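## Task

Reorient the three dice so their upward faces total 15, with each die resting flat and lying entirely on the mat. The final arrangement must hold without the robot supporting it. Then release everything and move the grippers away.

## Robot and tools

Robot: two arms, left_arm and right_arm, each ending in a two-finger parallel gripper. Each arm has six joints. Occasionally an outside disturbance may pull on a held part or shove a loose object.

Frame: there is one scene frame for everything. Its origin sits on the table surface midway between the arm bases. +x points away from the robot over the table, +z points up, and left_arm is mounted on the +y side. The names left and right do not tell you which side of a camera image an arm appears on. Printed hand positions can be somewhat off, and the error grows at long reach.

Gripper geometry: the fingers extend along the gripper's own +z axis and close along its x axis. end_effector_position is the midpoint between the pads, and the fingertips stick out 17.5 mm past it. A pure rotation command pivots about that point, which is 25 mm off the last joint's axis toward the gripper's -y. A flat block protrudes about 9 cm from that axis toward gripper -y and rotates with the gripper, so watch for it during contact.

Row format, used by both motion tools: exactly 20 numbers. The first 10 are for left_arm: x, y, z (metres), qw, qx, qy, qz (unit quaternion with w first), gripper position, force_limit, speed. The next 10 are the same fields for right_arm. Always send all 20, even when only one arm should move. x, y, z and the quaternion are an absolute target pose for end_effector_position and end_effector_quat_wxyz in the scene frame, not an offset. The last three numbers per arm range from -1 to 1. position: +1 is fully open (50 mm gap), about -0.65 brings the pads together, and -1 means close until the object stops the fingers. force_limit: -1 is about 20 N per pad, 0 is about 102 N, +1 is about 185 N, and actual force can exceed this by roughly 17 %. speed: -1 is 20 mm/s, 0 is 85 mm/s, +1 is 150 mm/s of gap change. A 0 in these fields is a real command. To leave a gripper unchanged, repeat its previous three values. To keep an arm still, repeat its last reported pose and quaternion each time. To hold an orientation steady, reuse the same quaternion you sent before rather than the drifted reported one.

execute_actions(actions): a list of actions. Each action is up to 15 rows, with one row per 1/30 s step. If there are fewer rows, the last row is held until 15 steps are done. An empty list only returns the state and images. Each step clips the commanded pose to within 70 mm and 16 degrees of the measured pose, so distant targets need several actions. When the target cannot be fully met, position wins over orientation. If any target is more than 0.6 m from its gripper's current position along any of that gripper's axes, the action is rejected for both arms. If the first action fails this check, or any action is malformed, the whole call is rejected.

move(target, speed, blocking): target is one 20-number row. The tool drives each gripper in a straight line toward its pose, and both arms finish together. A path lasts 0.5 to 10 s and is cut off after 10 s. speed is the top speed in m/s, from 0.002 to 0.5, default 0.25; turning is capped at twice that in rad/s. The finger values are applied at the start. Paths ignore obstacles and the other arm, grippers may lag, overshoot the speed or wander, especially near full reach. With blocking=false the result comes after 0.5 s while motion continues. Check it with wait(0), and do not send other motion until the move has ended, or call stop. The result adds a move: line giving the outcome (done, off_target, moving, held, fault) and any limits, plus each gripper's distance from its target. limits=paced means the pose was clipped. limits=held means a check stalled some steps, after which the arm can lurch fast.

wait(seconds): 0 to 10 s; arms keep their last command, and it returns early if a running move ends. stop(): brakes a running move, which needs some stopping distance; the fingers carry on. zoom_image(camera, region): camera is cam_head_left (896x504), cam_head_right (896x504), cam_left_wrist (616x616) or cam_right_wrist (616x616). region is [x0, y0, x1, y1] in pixels from the top-left corner, at most 504x504. finished_scene(scene): ends the current scene by its number, irreversibly, and reports success plus the next task. Only call it once the dice are settled and both grippers are open and clear.

Result lines: the state line shows each arm's pose and velocities. Hand target shows the pose the controller is currently steering toward. pose unreachable means a clearance check altered or blocked that arm's command. object_status: 0 means moving, 1 means blocked while opening, 2 means blocked while closing (a grasp), and 3 means the fingers reached the command or the pads met (usually empty). When grasping, send -1, keep sending it, and confirm a reading of 2. A new position value resets the status to 0. force_limit and speed only take effect after the position changes by at least 0.01. Fingers re-close automatically if grip is lost, except after a grip at force_limit -1. Gap in mm is about (250 - position_measured) x 0.202.

Hazards: each arm is stiff. Commanding past contact with something solid, or hitting fast, causes a fault that freezes the arm for 10 s and drops the rest of the call. Faults trigger at any joint torque limit (shoulder 303, elbow 138, wrists 51.5 N m) or at 150 N of external force. Holding loads heats motors: a MOTOR HOT warning appears at 70 °C, and at 85 °C the arm brakes until it cools. Never let the arms collide or push each other. Do not knock or drop dice off the table, avoid slams and hard shoves, and keep motions smooth and brief.

Each tool is called by a JSON object that holds its "op" and its "data".

## Session

{"op": "execute_actions", "data": {"actions": []}}

Scene clock: 0.00 s.
left_arm: end_effector_position=(+0.5533, +0.0959, +0.3766) position_measured=3 object_status=3 end_effector_quat_wxyz=(+0.593, -0.600, -0.237, -0.483) end_effector_velocity=(-0.001, -0.002, -0.001) end_effector_angular_velocity=(-0.002, -0.002, -0.003) | right_arm: end_effector_position=(+0.4652, -0.5950, +0.1473) position_measured=3 object_status=3 end_effector_quat_wxyz=(+0.005, +0.168, +0.985, +0.028) end_effector_velocity=(+0.000, -0.000, -0.000) end_effector_angular_velocity=(+0.000, +0.002, -0.001)
Joint positions: left_arm=[ 1.942 -0.947  1.424 -0.242 -0.808 -1.225] | right_arm=[ 3.08  -1.763  2.437 -2.255 -1.514 -1.416]
Joint velocities: left_arm=[-0.002 -0.    -0.    -0.002  0.    -0.001] | right_arm=[-0.001  0.001 -0.001  0.001  0.     0.   ]
Hand target (left_arm): +0.553, +0.096, +0.377; +0.593, -0.600, -0.237, -0.483
Hand target (right_arm): +0.465, -0.595, +0.147; +0.005, +0.168, +0.985, +0.028

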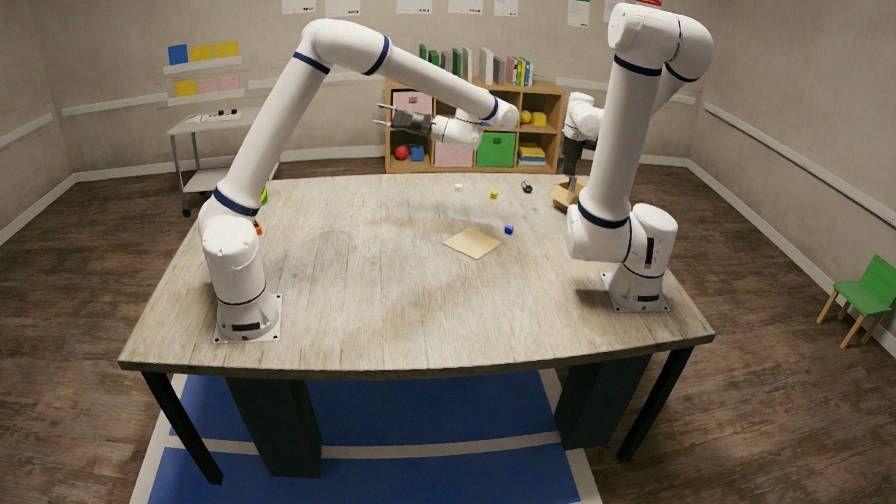

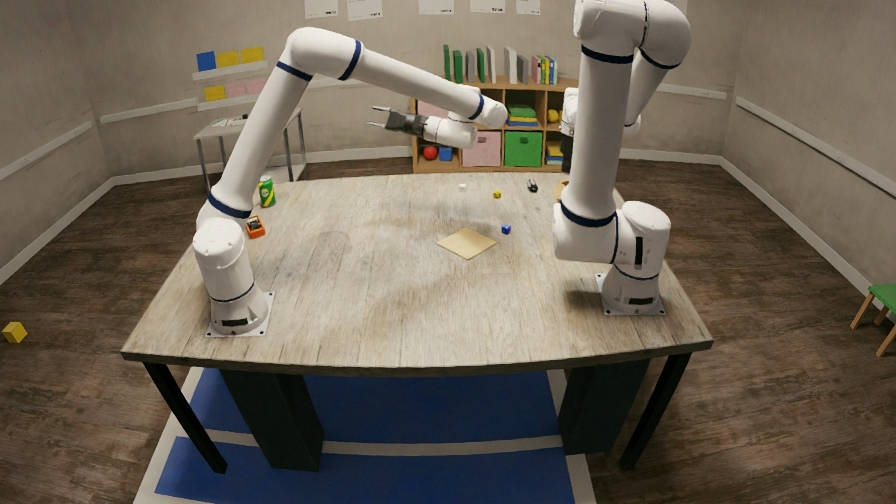

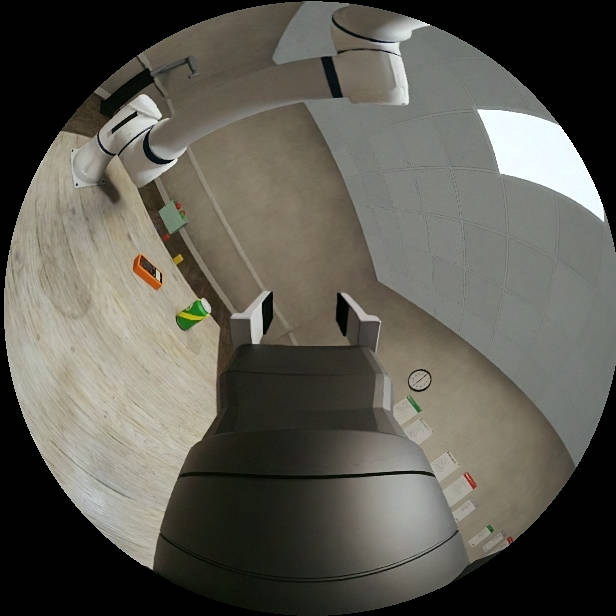

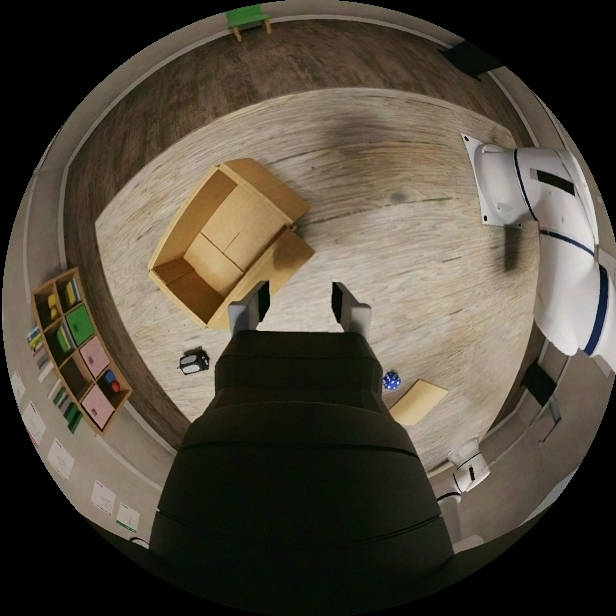

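{"op": "move", "data": {"target": [0.45,0.5,0.4,0.593,-0.6,-0.237,-0.483,1,-0.6,0,0.66,-0.29,0.17,0,0.7071,0.7071,0,1,-0.6,0], "speed": 0.35}}

{"op": "zoom_image", "data": {"camera": "cam_right_wrist", "region": [200, 60, 460, 360]}}

Scene clock: 11.53 s.
left_arm: end_effector_position=(+0.4498, +0.4996, +0.4008) position_measured=3 object_status=3 end_effector_quat_wxyz=(+0.593, -0.600, -0.237, -0.483) end_effector_velocity=(-0.000, +0.002, -0.000) end_effector_angular_velocity=(-0.001, -0.002, -0.001) | right_arm: end_effector_position=(+0.6598, -0.2896, +0.1706) position_measured=3 object_status=3 end_effector_quat_wxyz=(-0.001, +0.707, +0.707, +0.001) end_effector_velocity=(+0.002, +0.001, +0.001) end_effector_angular_velocity=(-0.001, +0.000, -0.008)
Joint positions: left_arm=[ 2.14  -1.47   2.136 -0.37  -0.616 -1.303] | right_arm=[ 3.552 -1.275  1.865 -2.161 -1.568  0.289]
Joint velocities: left_arm=[ 0.002 -0.002  0.002  0.     0.003 -0.003] | right_arm=[ 0.001  0.002 -0.006  0.004 -0.001  0.009]
Hand target (left_arm): +0.450, +0.500, +0.401; +0.593, -0.600, -0.237, -0.483
Hand target (right_arm): +0.660, -0.289, +0.171; -0.001, +0.707, +0.707, +0.001
Off the commanded pose (left_arm): 0.001 m, 0 deg.
Off the commanded pose (right_arm): 0.001 m, 0 deg.
move: done

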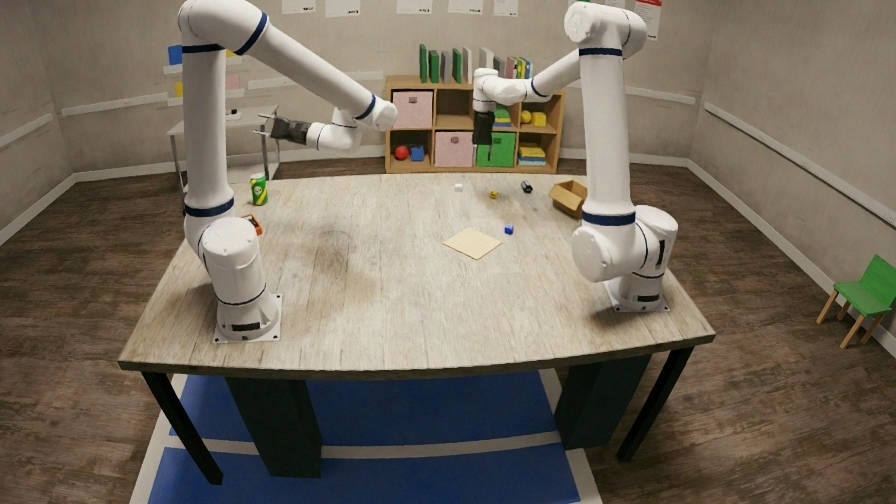

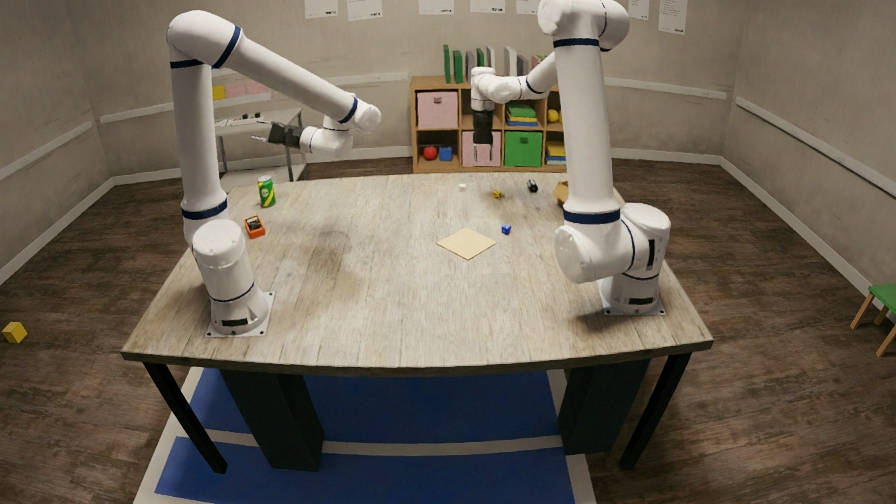

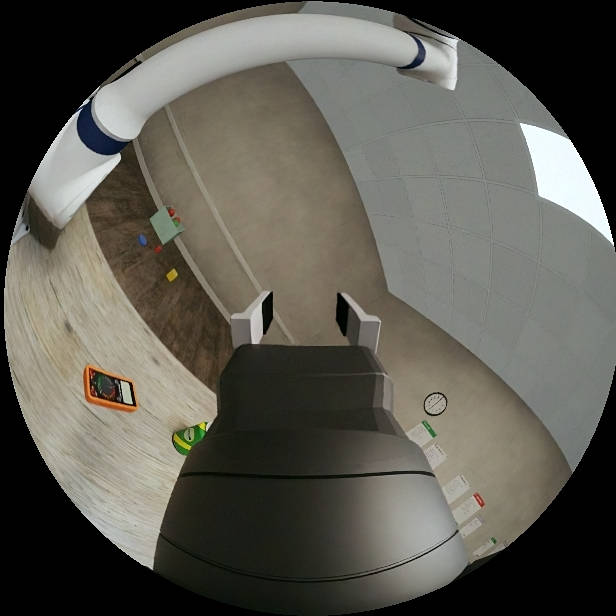

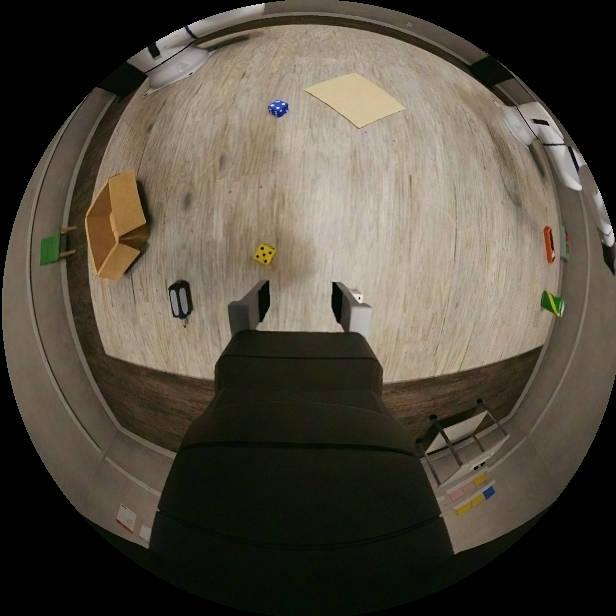

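Region (200, 60, 460, 360) of cam_right_wrist's 616x616 image, scaled by 1.680, with more detail than that image has; it fills the left 437 columns of this view, and the rest is white.

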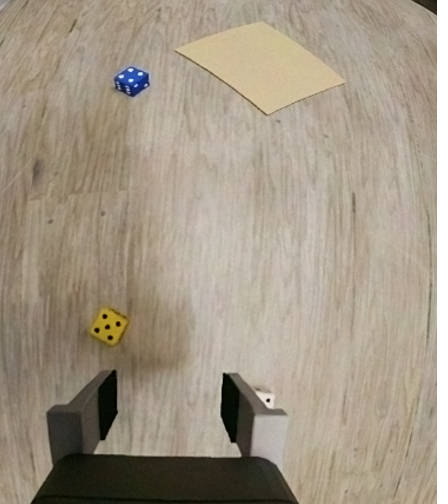

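{"op": "zoom_image", "data": {"camera": "cam_right_wrist", "region": [248, 78, 308, 138]}}

{"op": "move", "data": {"target": [0.45,0.5,0.4,0.593,-0.6,-0.237,-0.483,1,-0.6,0,0.74,-0.21,0.09,0,0.7071,0.7071,0,1,-0.6,0], "speed": 0.3}}

{"op": "zoom_image", "data": {"camera": "cam_right_wrist", "region": [200, 160, 400, 360]}}

{"op": "zoom_image", "data": {"camera": "cam_head_left", "region": [440, 170, 480, 200]}}

Region (248, 78, 308, 138) of cam_right_wrist's 616x616 image, scaled by 8.400, with more detail than that image has.

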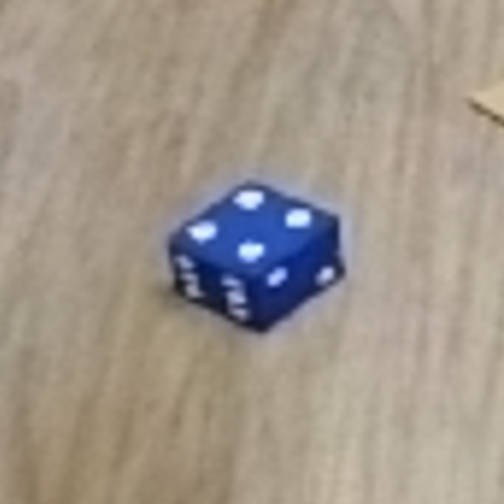

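Scene clock: 18.90 s.
left_arm: end_effector_position=(+0.4500, +0.5000, +0.4000) position_measured=3 object_status=3 end_effector_quat_wxyz=(+0.593, -0.600, -0.237, -0.483) end_effector_velocity=(+0.000, +0.001, +0.000) end_effector_angular_velocity=(+0.000, +0.001, -0.000) | right_arm: end_effector_position=(+0.7400, -0.2100, +0.0904) position_measured=3 object_status=3 end_effector_quat_wxyz=(-0.000, +0.707, +0.707, +0.000) end_effector_velocity=(+0.001, +0.001, -0.002) end_effector_angular_velocity=(-0.001, +0.002, -0.001)
Joint positions: left_arm=[ 2.141 -1.469  2.137 -0.371 -0.615 -1.304] | right_arm=[ 3.614 -1.046  1.687 -2.212 -1.57   0.351]
Joint velocities: left_arm=[ 0.001  0.     0.     0.001  0.001 -0.   ] | right_arm=[ 0.001  0.004 -0.003  0.002 -0.     0.002]
Hand target (left_arm): +0.450, +0.500, +0.400; +0.593, -0.600, -0.237, -0.483
Hand target (right_arm): +0.740, -0.210, +0.090; -0.000, +0.707, +0.707, +0.000
Off the commanded pose (left_arm): 0.000 m, 0 deg.
Off the commanded pose (right_arm): 0.000 m, 0 deg.
move: done

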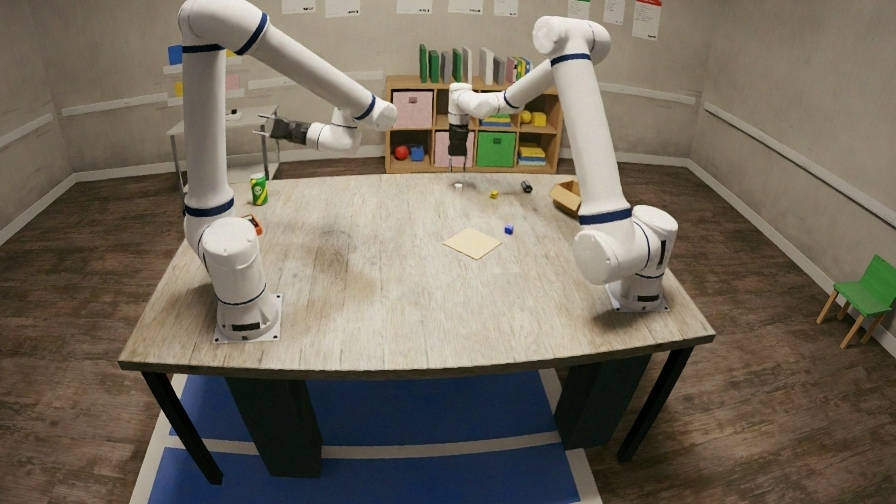

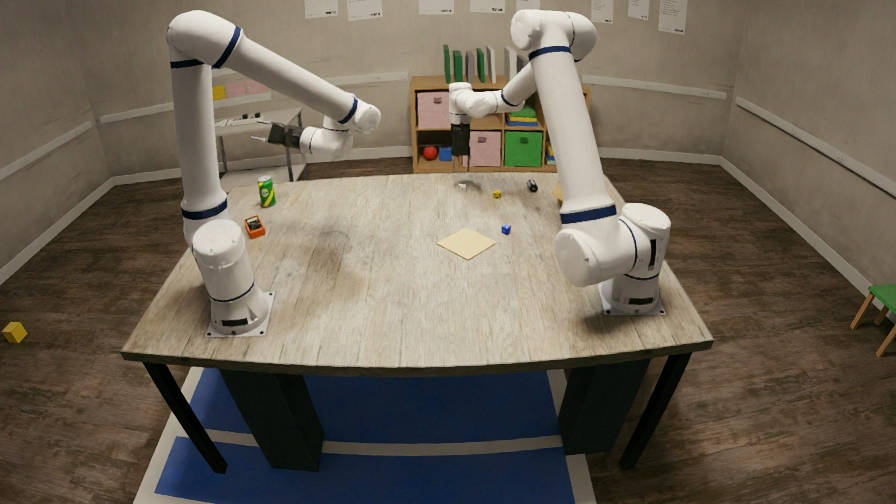

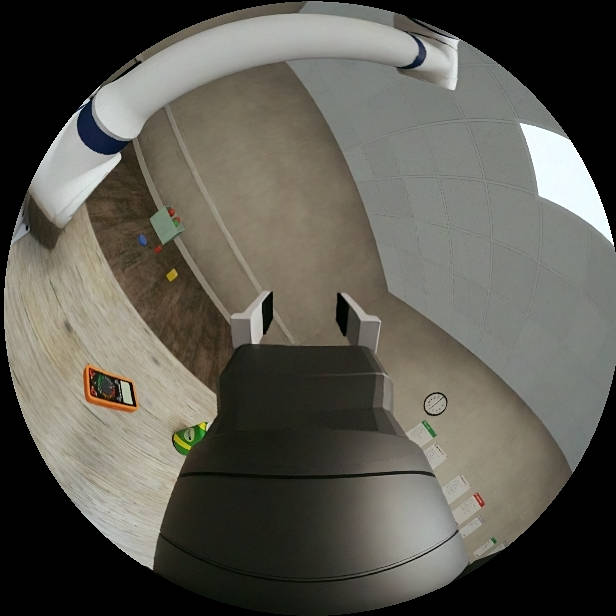

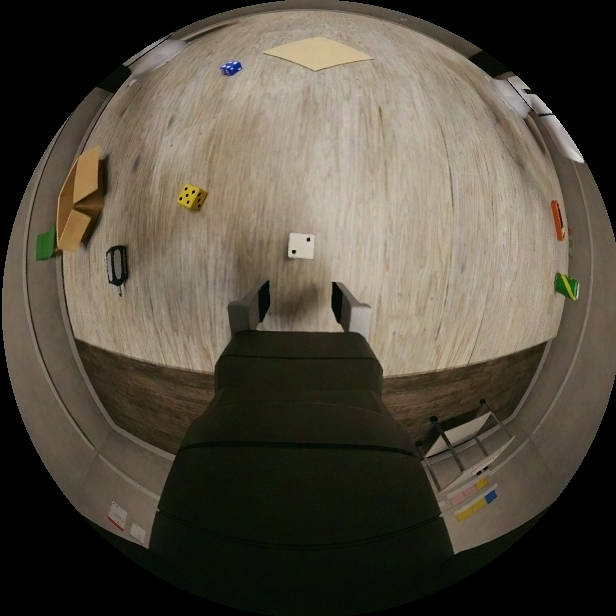

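Region (200, 160, 400, 360) of cam_right_wrist's 616x616 image, scaled by 2.520, with more detail than that image has.

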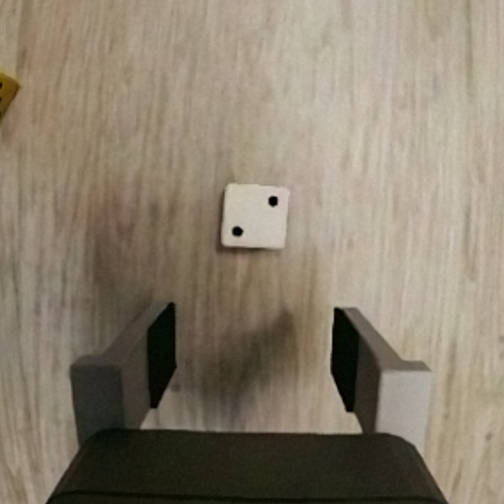

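Region (440, 170, 480, 200) of cam_head_left's 896x504 image, scaled by 12.600, with more detail than that image has; it fills the top 378 rows of this view, and the rest is white.

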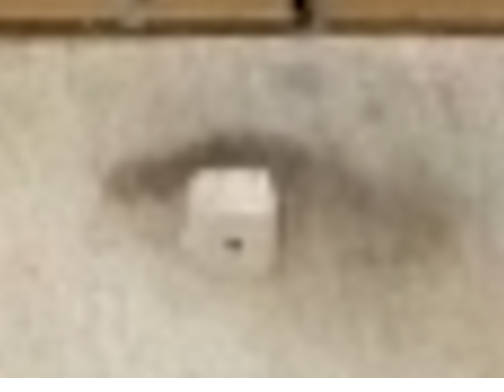

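{"op": "move", "data": {"target": [0.45,0.5,0.4,0.593,-0.6,-0.237,-0.483,1,-0.6,0,0.715,-0.21,0.055,-0.2706,0.6533,0.6533,-0.2706,1,-0.6,0], "speed": 0.2}}

Scene clock: 39.33 s.
left_arm: end_effector_position=(+0.4500, +0.5000, +0.4000) position_measured=3 object_status=3 end_effector_quat_wxyz=(+0.593, -0.600, -0.237, -0.483) end_effector_velocity=(+0.000, -0.001, -0.000) end_effector_angular_velocity=(+0.000, +0.002, -0.001) | right_arm: end_effector_position=(+0.7150, -0.2101, +0.0543) position_measured=3 object_status=3 end_effector_quat_wxyz=(-0.270, +0.654, +0.653, -0.270) end_effector_velocity=(-0.001, +0.000, -0.001) end_effector_angular_velocity=(-0.001, +0.012, +0.001)
Joint positions: left_arm=[ 2.141 -1.469  2.137 -0.371 -0.615 -1.304] | right_arm=[ 3.556 -0.735  1.246 -1.32  -1.365  0.212]
Joint velocities: left_arm=[-0.001  0.     0.    -0.001 -0.     0.002] | right_arm=[ 0.     0.006 -0.006  0.012  0.001 -0.002]
Hand target (left_arm): +0.450, +0.500, +0.400; +0.593, -0.600, -0.237, -0.483
Hand target (right_arm): +0.715, -0.210, +0.054; -0.270, +0.653, +0.653, -0.271
Off the commanded pose (left_arm): 0.000 m, 0 deg.
Off the commanded pose (right_arm): 0.001 m, 0 deg.
move: done

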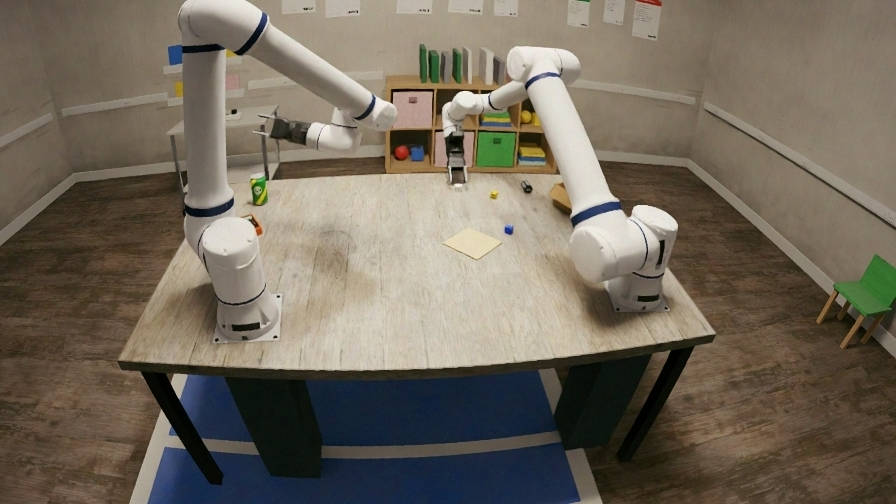

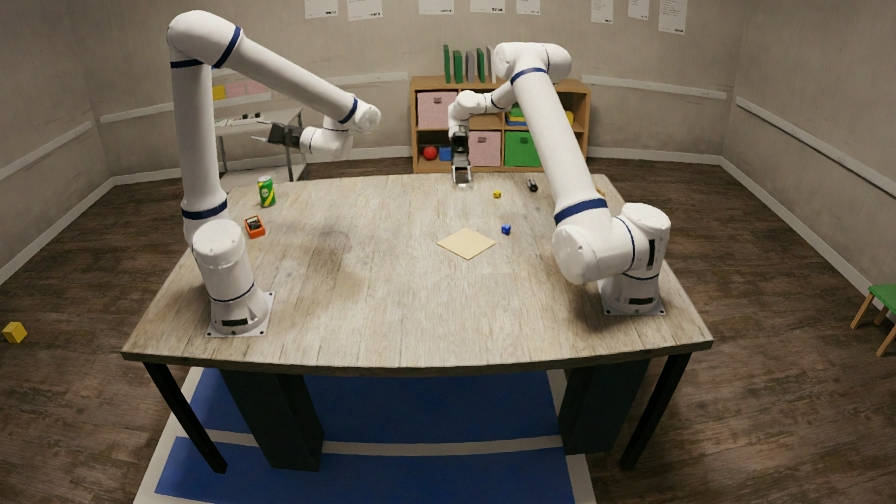

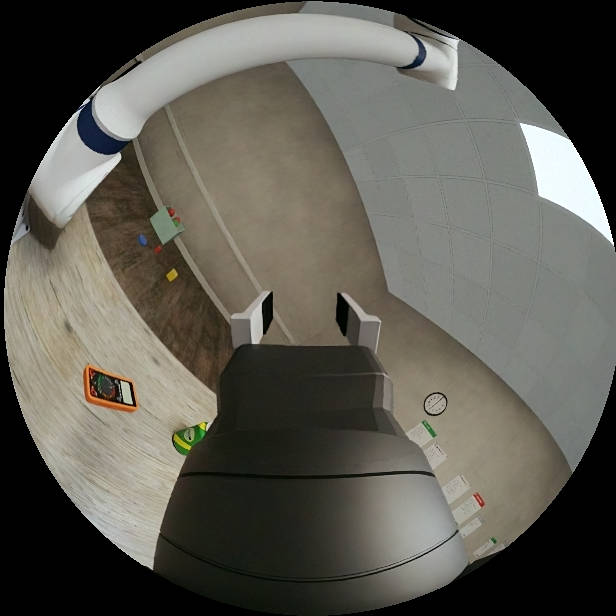

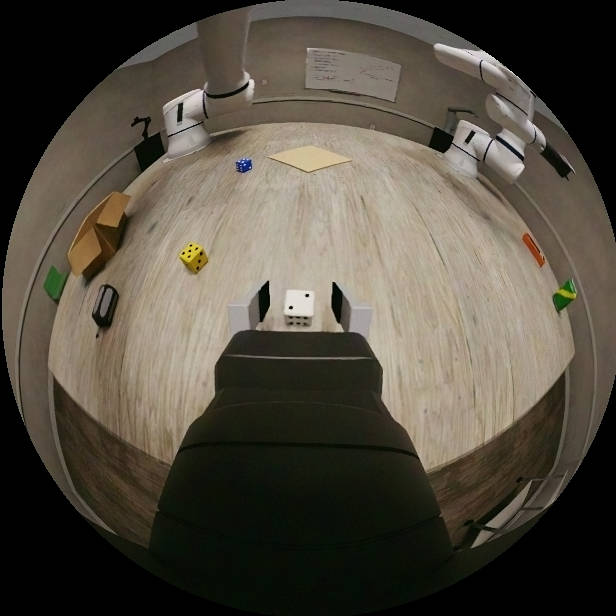

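{"op": "move", "data": {"target": [0.45,0.5,0.4,0.593,-0.6,-0.237,-0.483,1,-0.6,0,0.72,-0.211,0.029,-0.2706,0.6533,0.6533,-0.2706,1,-0.6,0], "speed": 0.04}}

{"op": "zoom_image", "data": {"camera": "cam_right_wrist", "region": [200,180,400,380]}}

Scene clock: 47.23 s.
left_arm: end_effector_position=(+0.4500, +0.5000, +0.4000) position_measured=3 object_status=3 end_effector_quat_wxyz=(+0.593, -0.600, -0.237, -0.483) end_effector_velocity=(-0.000, -0.000, +0.000) end_effector_angular_velocity=(+0.001, +0.001, -0.000) | right_arm: end_effector_position=(+0.7200, -0.2110, +0.0293) position_measured=3 object_status=3 end_effector_quat_wxyz=(-0.271, +0.653, +0.653, -0.271) end_effector_velocity=(-0.000, -0.001, -0.003) end_effector_angular_velocity=(-0.000, +0.003, -0.000)
Joint positions: left_arm=[ 2.141 -1.469  2.137 -0.371 -0.615 -1.304] | right_arm=[ 3.554 -0.707  1.243 -1.343 -1.366  0.209]
Joint velocities: left_arm=[-0.001 -0.     0.     0.001 -0.     0.   ] | right_arm=[-0.001  0.003 -0.    -0.001  0.    -0.001]
Hand target (left_arm): +0.450, +0.500, +0.400; +0.593, -0.600, -0.237, -0.483
Hand target (right_arm): +0.720, -0.211, +0.029; -0.271, +0.653, +0.653, -0.271
Off the commanded pose (left_arm): 0.000 m, 0 deg.
Off the commanded pose (right_arm): 0.000 m, 0 deg.
move: done

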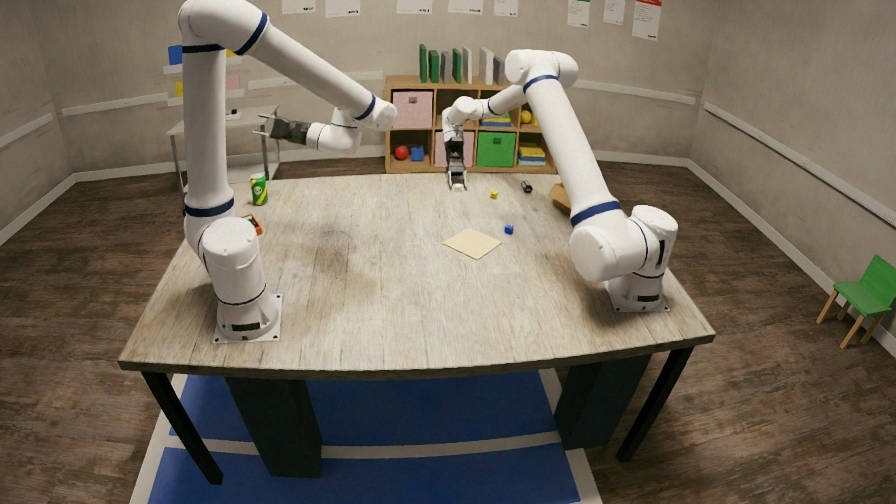

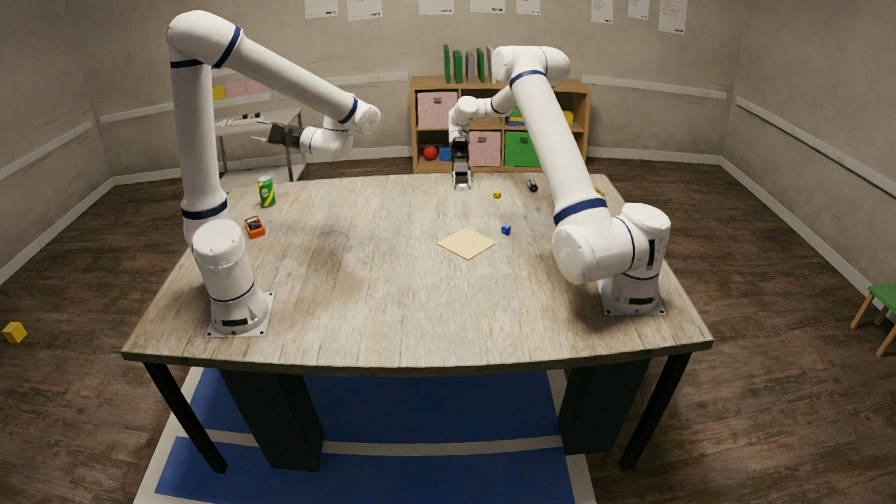

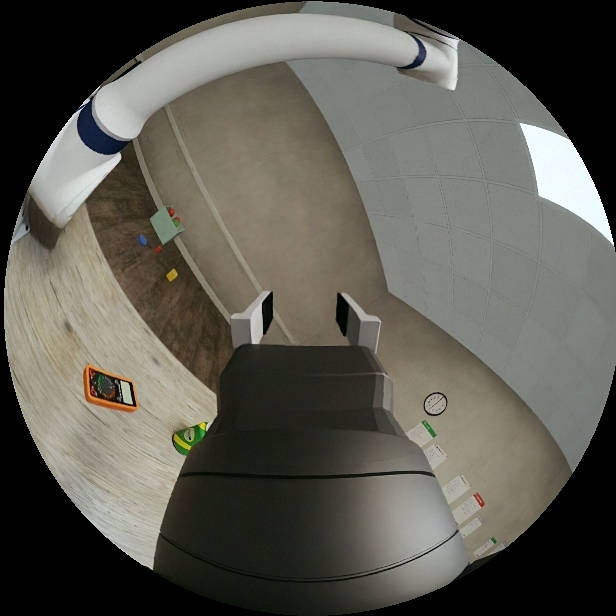

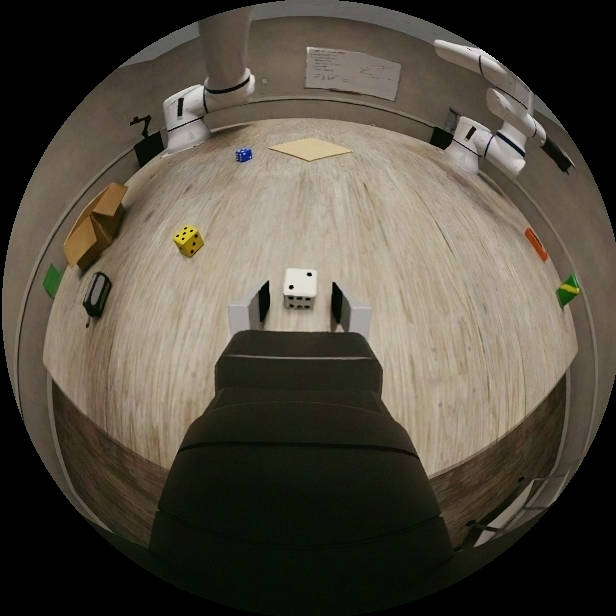

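Region (200, 180, 400, 380) of cam_right_wrist's 616x616 image, scaled by 2.520, with more detail than that image has.

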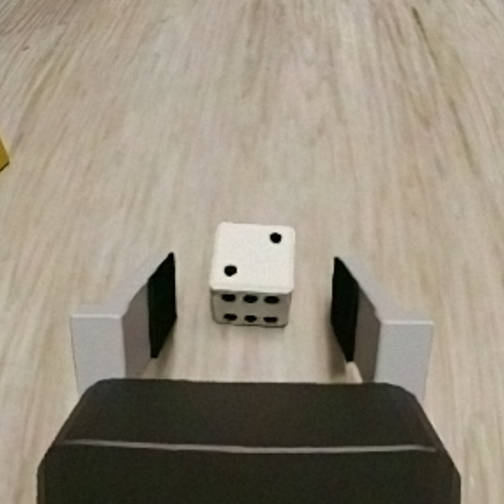

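Move forward in -x.

{"op": "move", "data": {"target": [0.45,0.5,0.4,0.593,-0.6,-0.237,-0.483,1,-0.6,0,0.70,-0.2115,0.027,-0.2706,0.6533,0.6533,-0.2706,1,-0.6,0], "speed": 0.04}}

{"op": "zoom_image", "data": {"camera": "cam_right_wrist", "region": [200,180,400,380]}}

Scene clock: 52.57 s.
left_arm: end_effector_position=(+0.4500, +0.5000, +0.4000) position_measured=3 object_status=3 end_effector_quat_wxyz=(+0.593, -0.600, -0.237, -0.483) end_effector_velocity=(+0.000, -0.001, -0.000) end_effector_angular_velocity=(-0.001, -0.001, -0.001) | right_arm: end_effector_position=(+0.7003, -0.2115, +0.0270) position_measured=3 object_status=3 end_effector_quat_wxyz=(-0.271, +0.653, +0.653, -0.271) end_effector_velocity=(-0.002, -0.001, -0.000) end_effector_angular_velocity=(+0.001, -0.001, -0.000)
Joint positions: left_arm=[ 2.141 -1.469  2.137 -0.371 -0.615 -1.304] | right_arm=[ 3.559 -0.731  1.295 -1.372 -1.363  0.213]
Joint velocities: left_arm=[-0.001 -0.     0.    -0.001 -0.    -0.   ] | right_arm=[-0.001 -0.003  0.006 -0.005  0.    -0.001]
Hand target (left_arm): +0.450, +0.500, +0.400; +0.593, -0.600, -0.237, -0.483
Hand target (right_arm): +0.700, -0.211, +0.027; -0.271, +0.653, +0.653, -0.271
Off the commanded pose (left_arm): 0.000 m, 0 deg.
Off the commanded pose (right_arm): 0.000 m, 0 deg.
move: done

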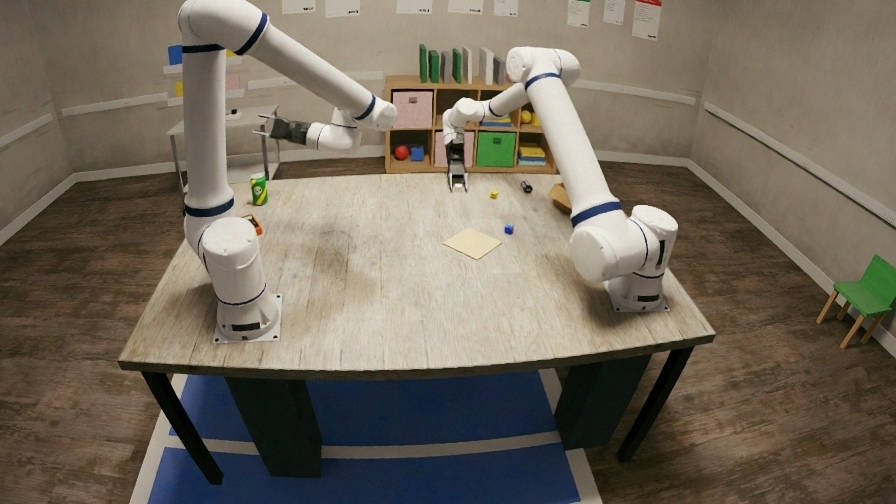

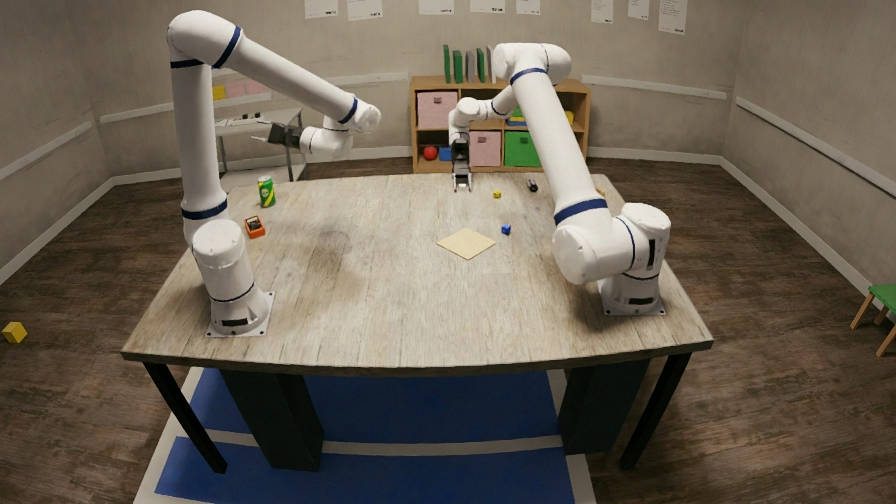

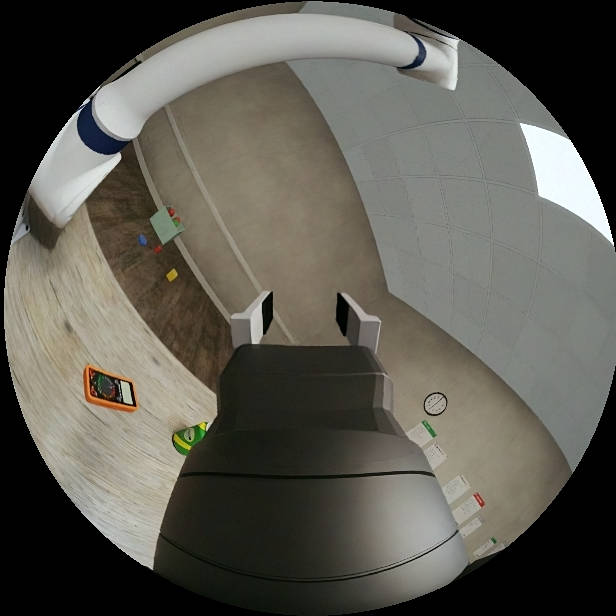

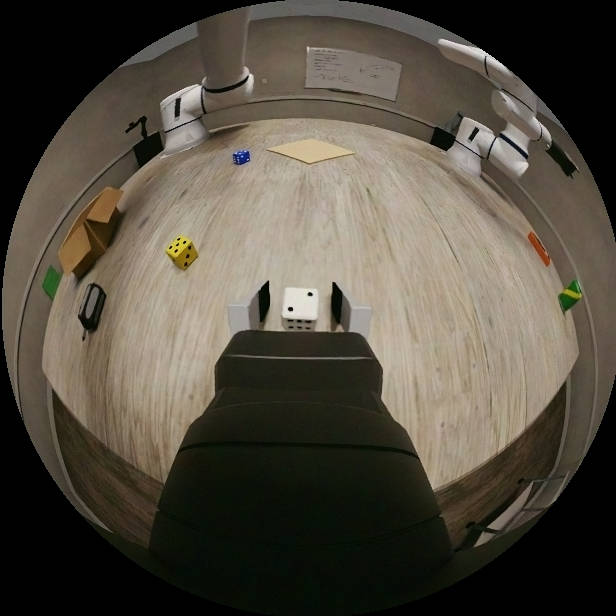

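Region (200, 180, 400, 380) of cam_right_wrist's 616x616 image, scaled by 2.520, with more detail than that image has.

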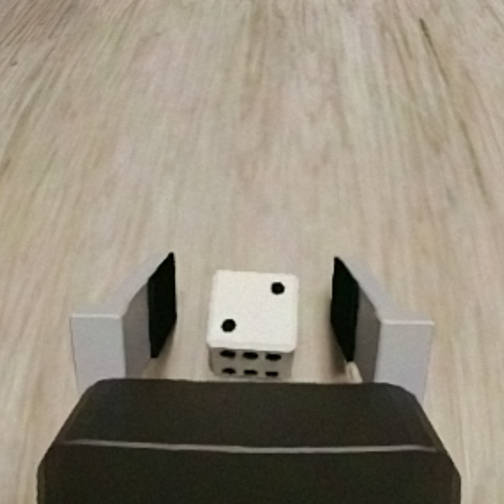

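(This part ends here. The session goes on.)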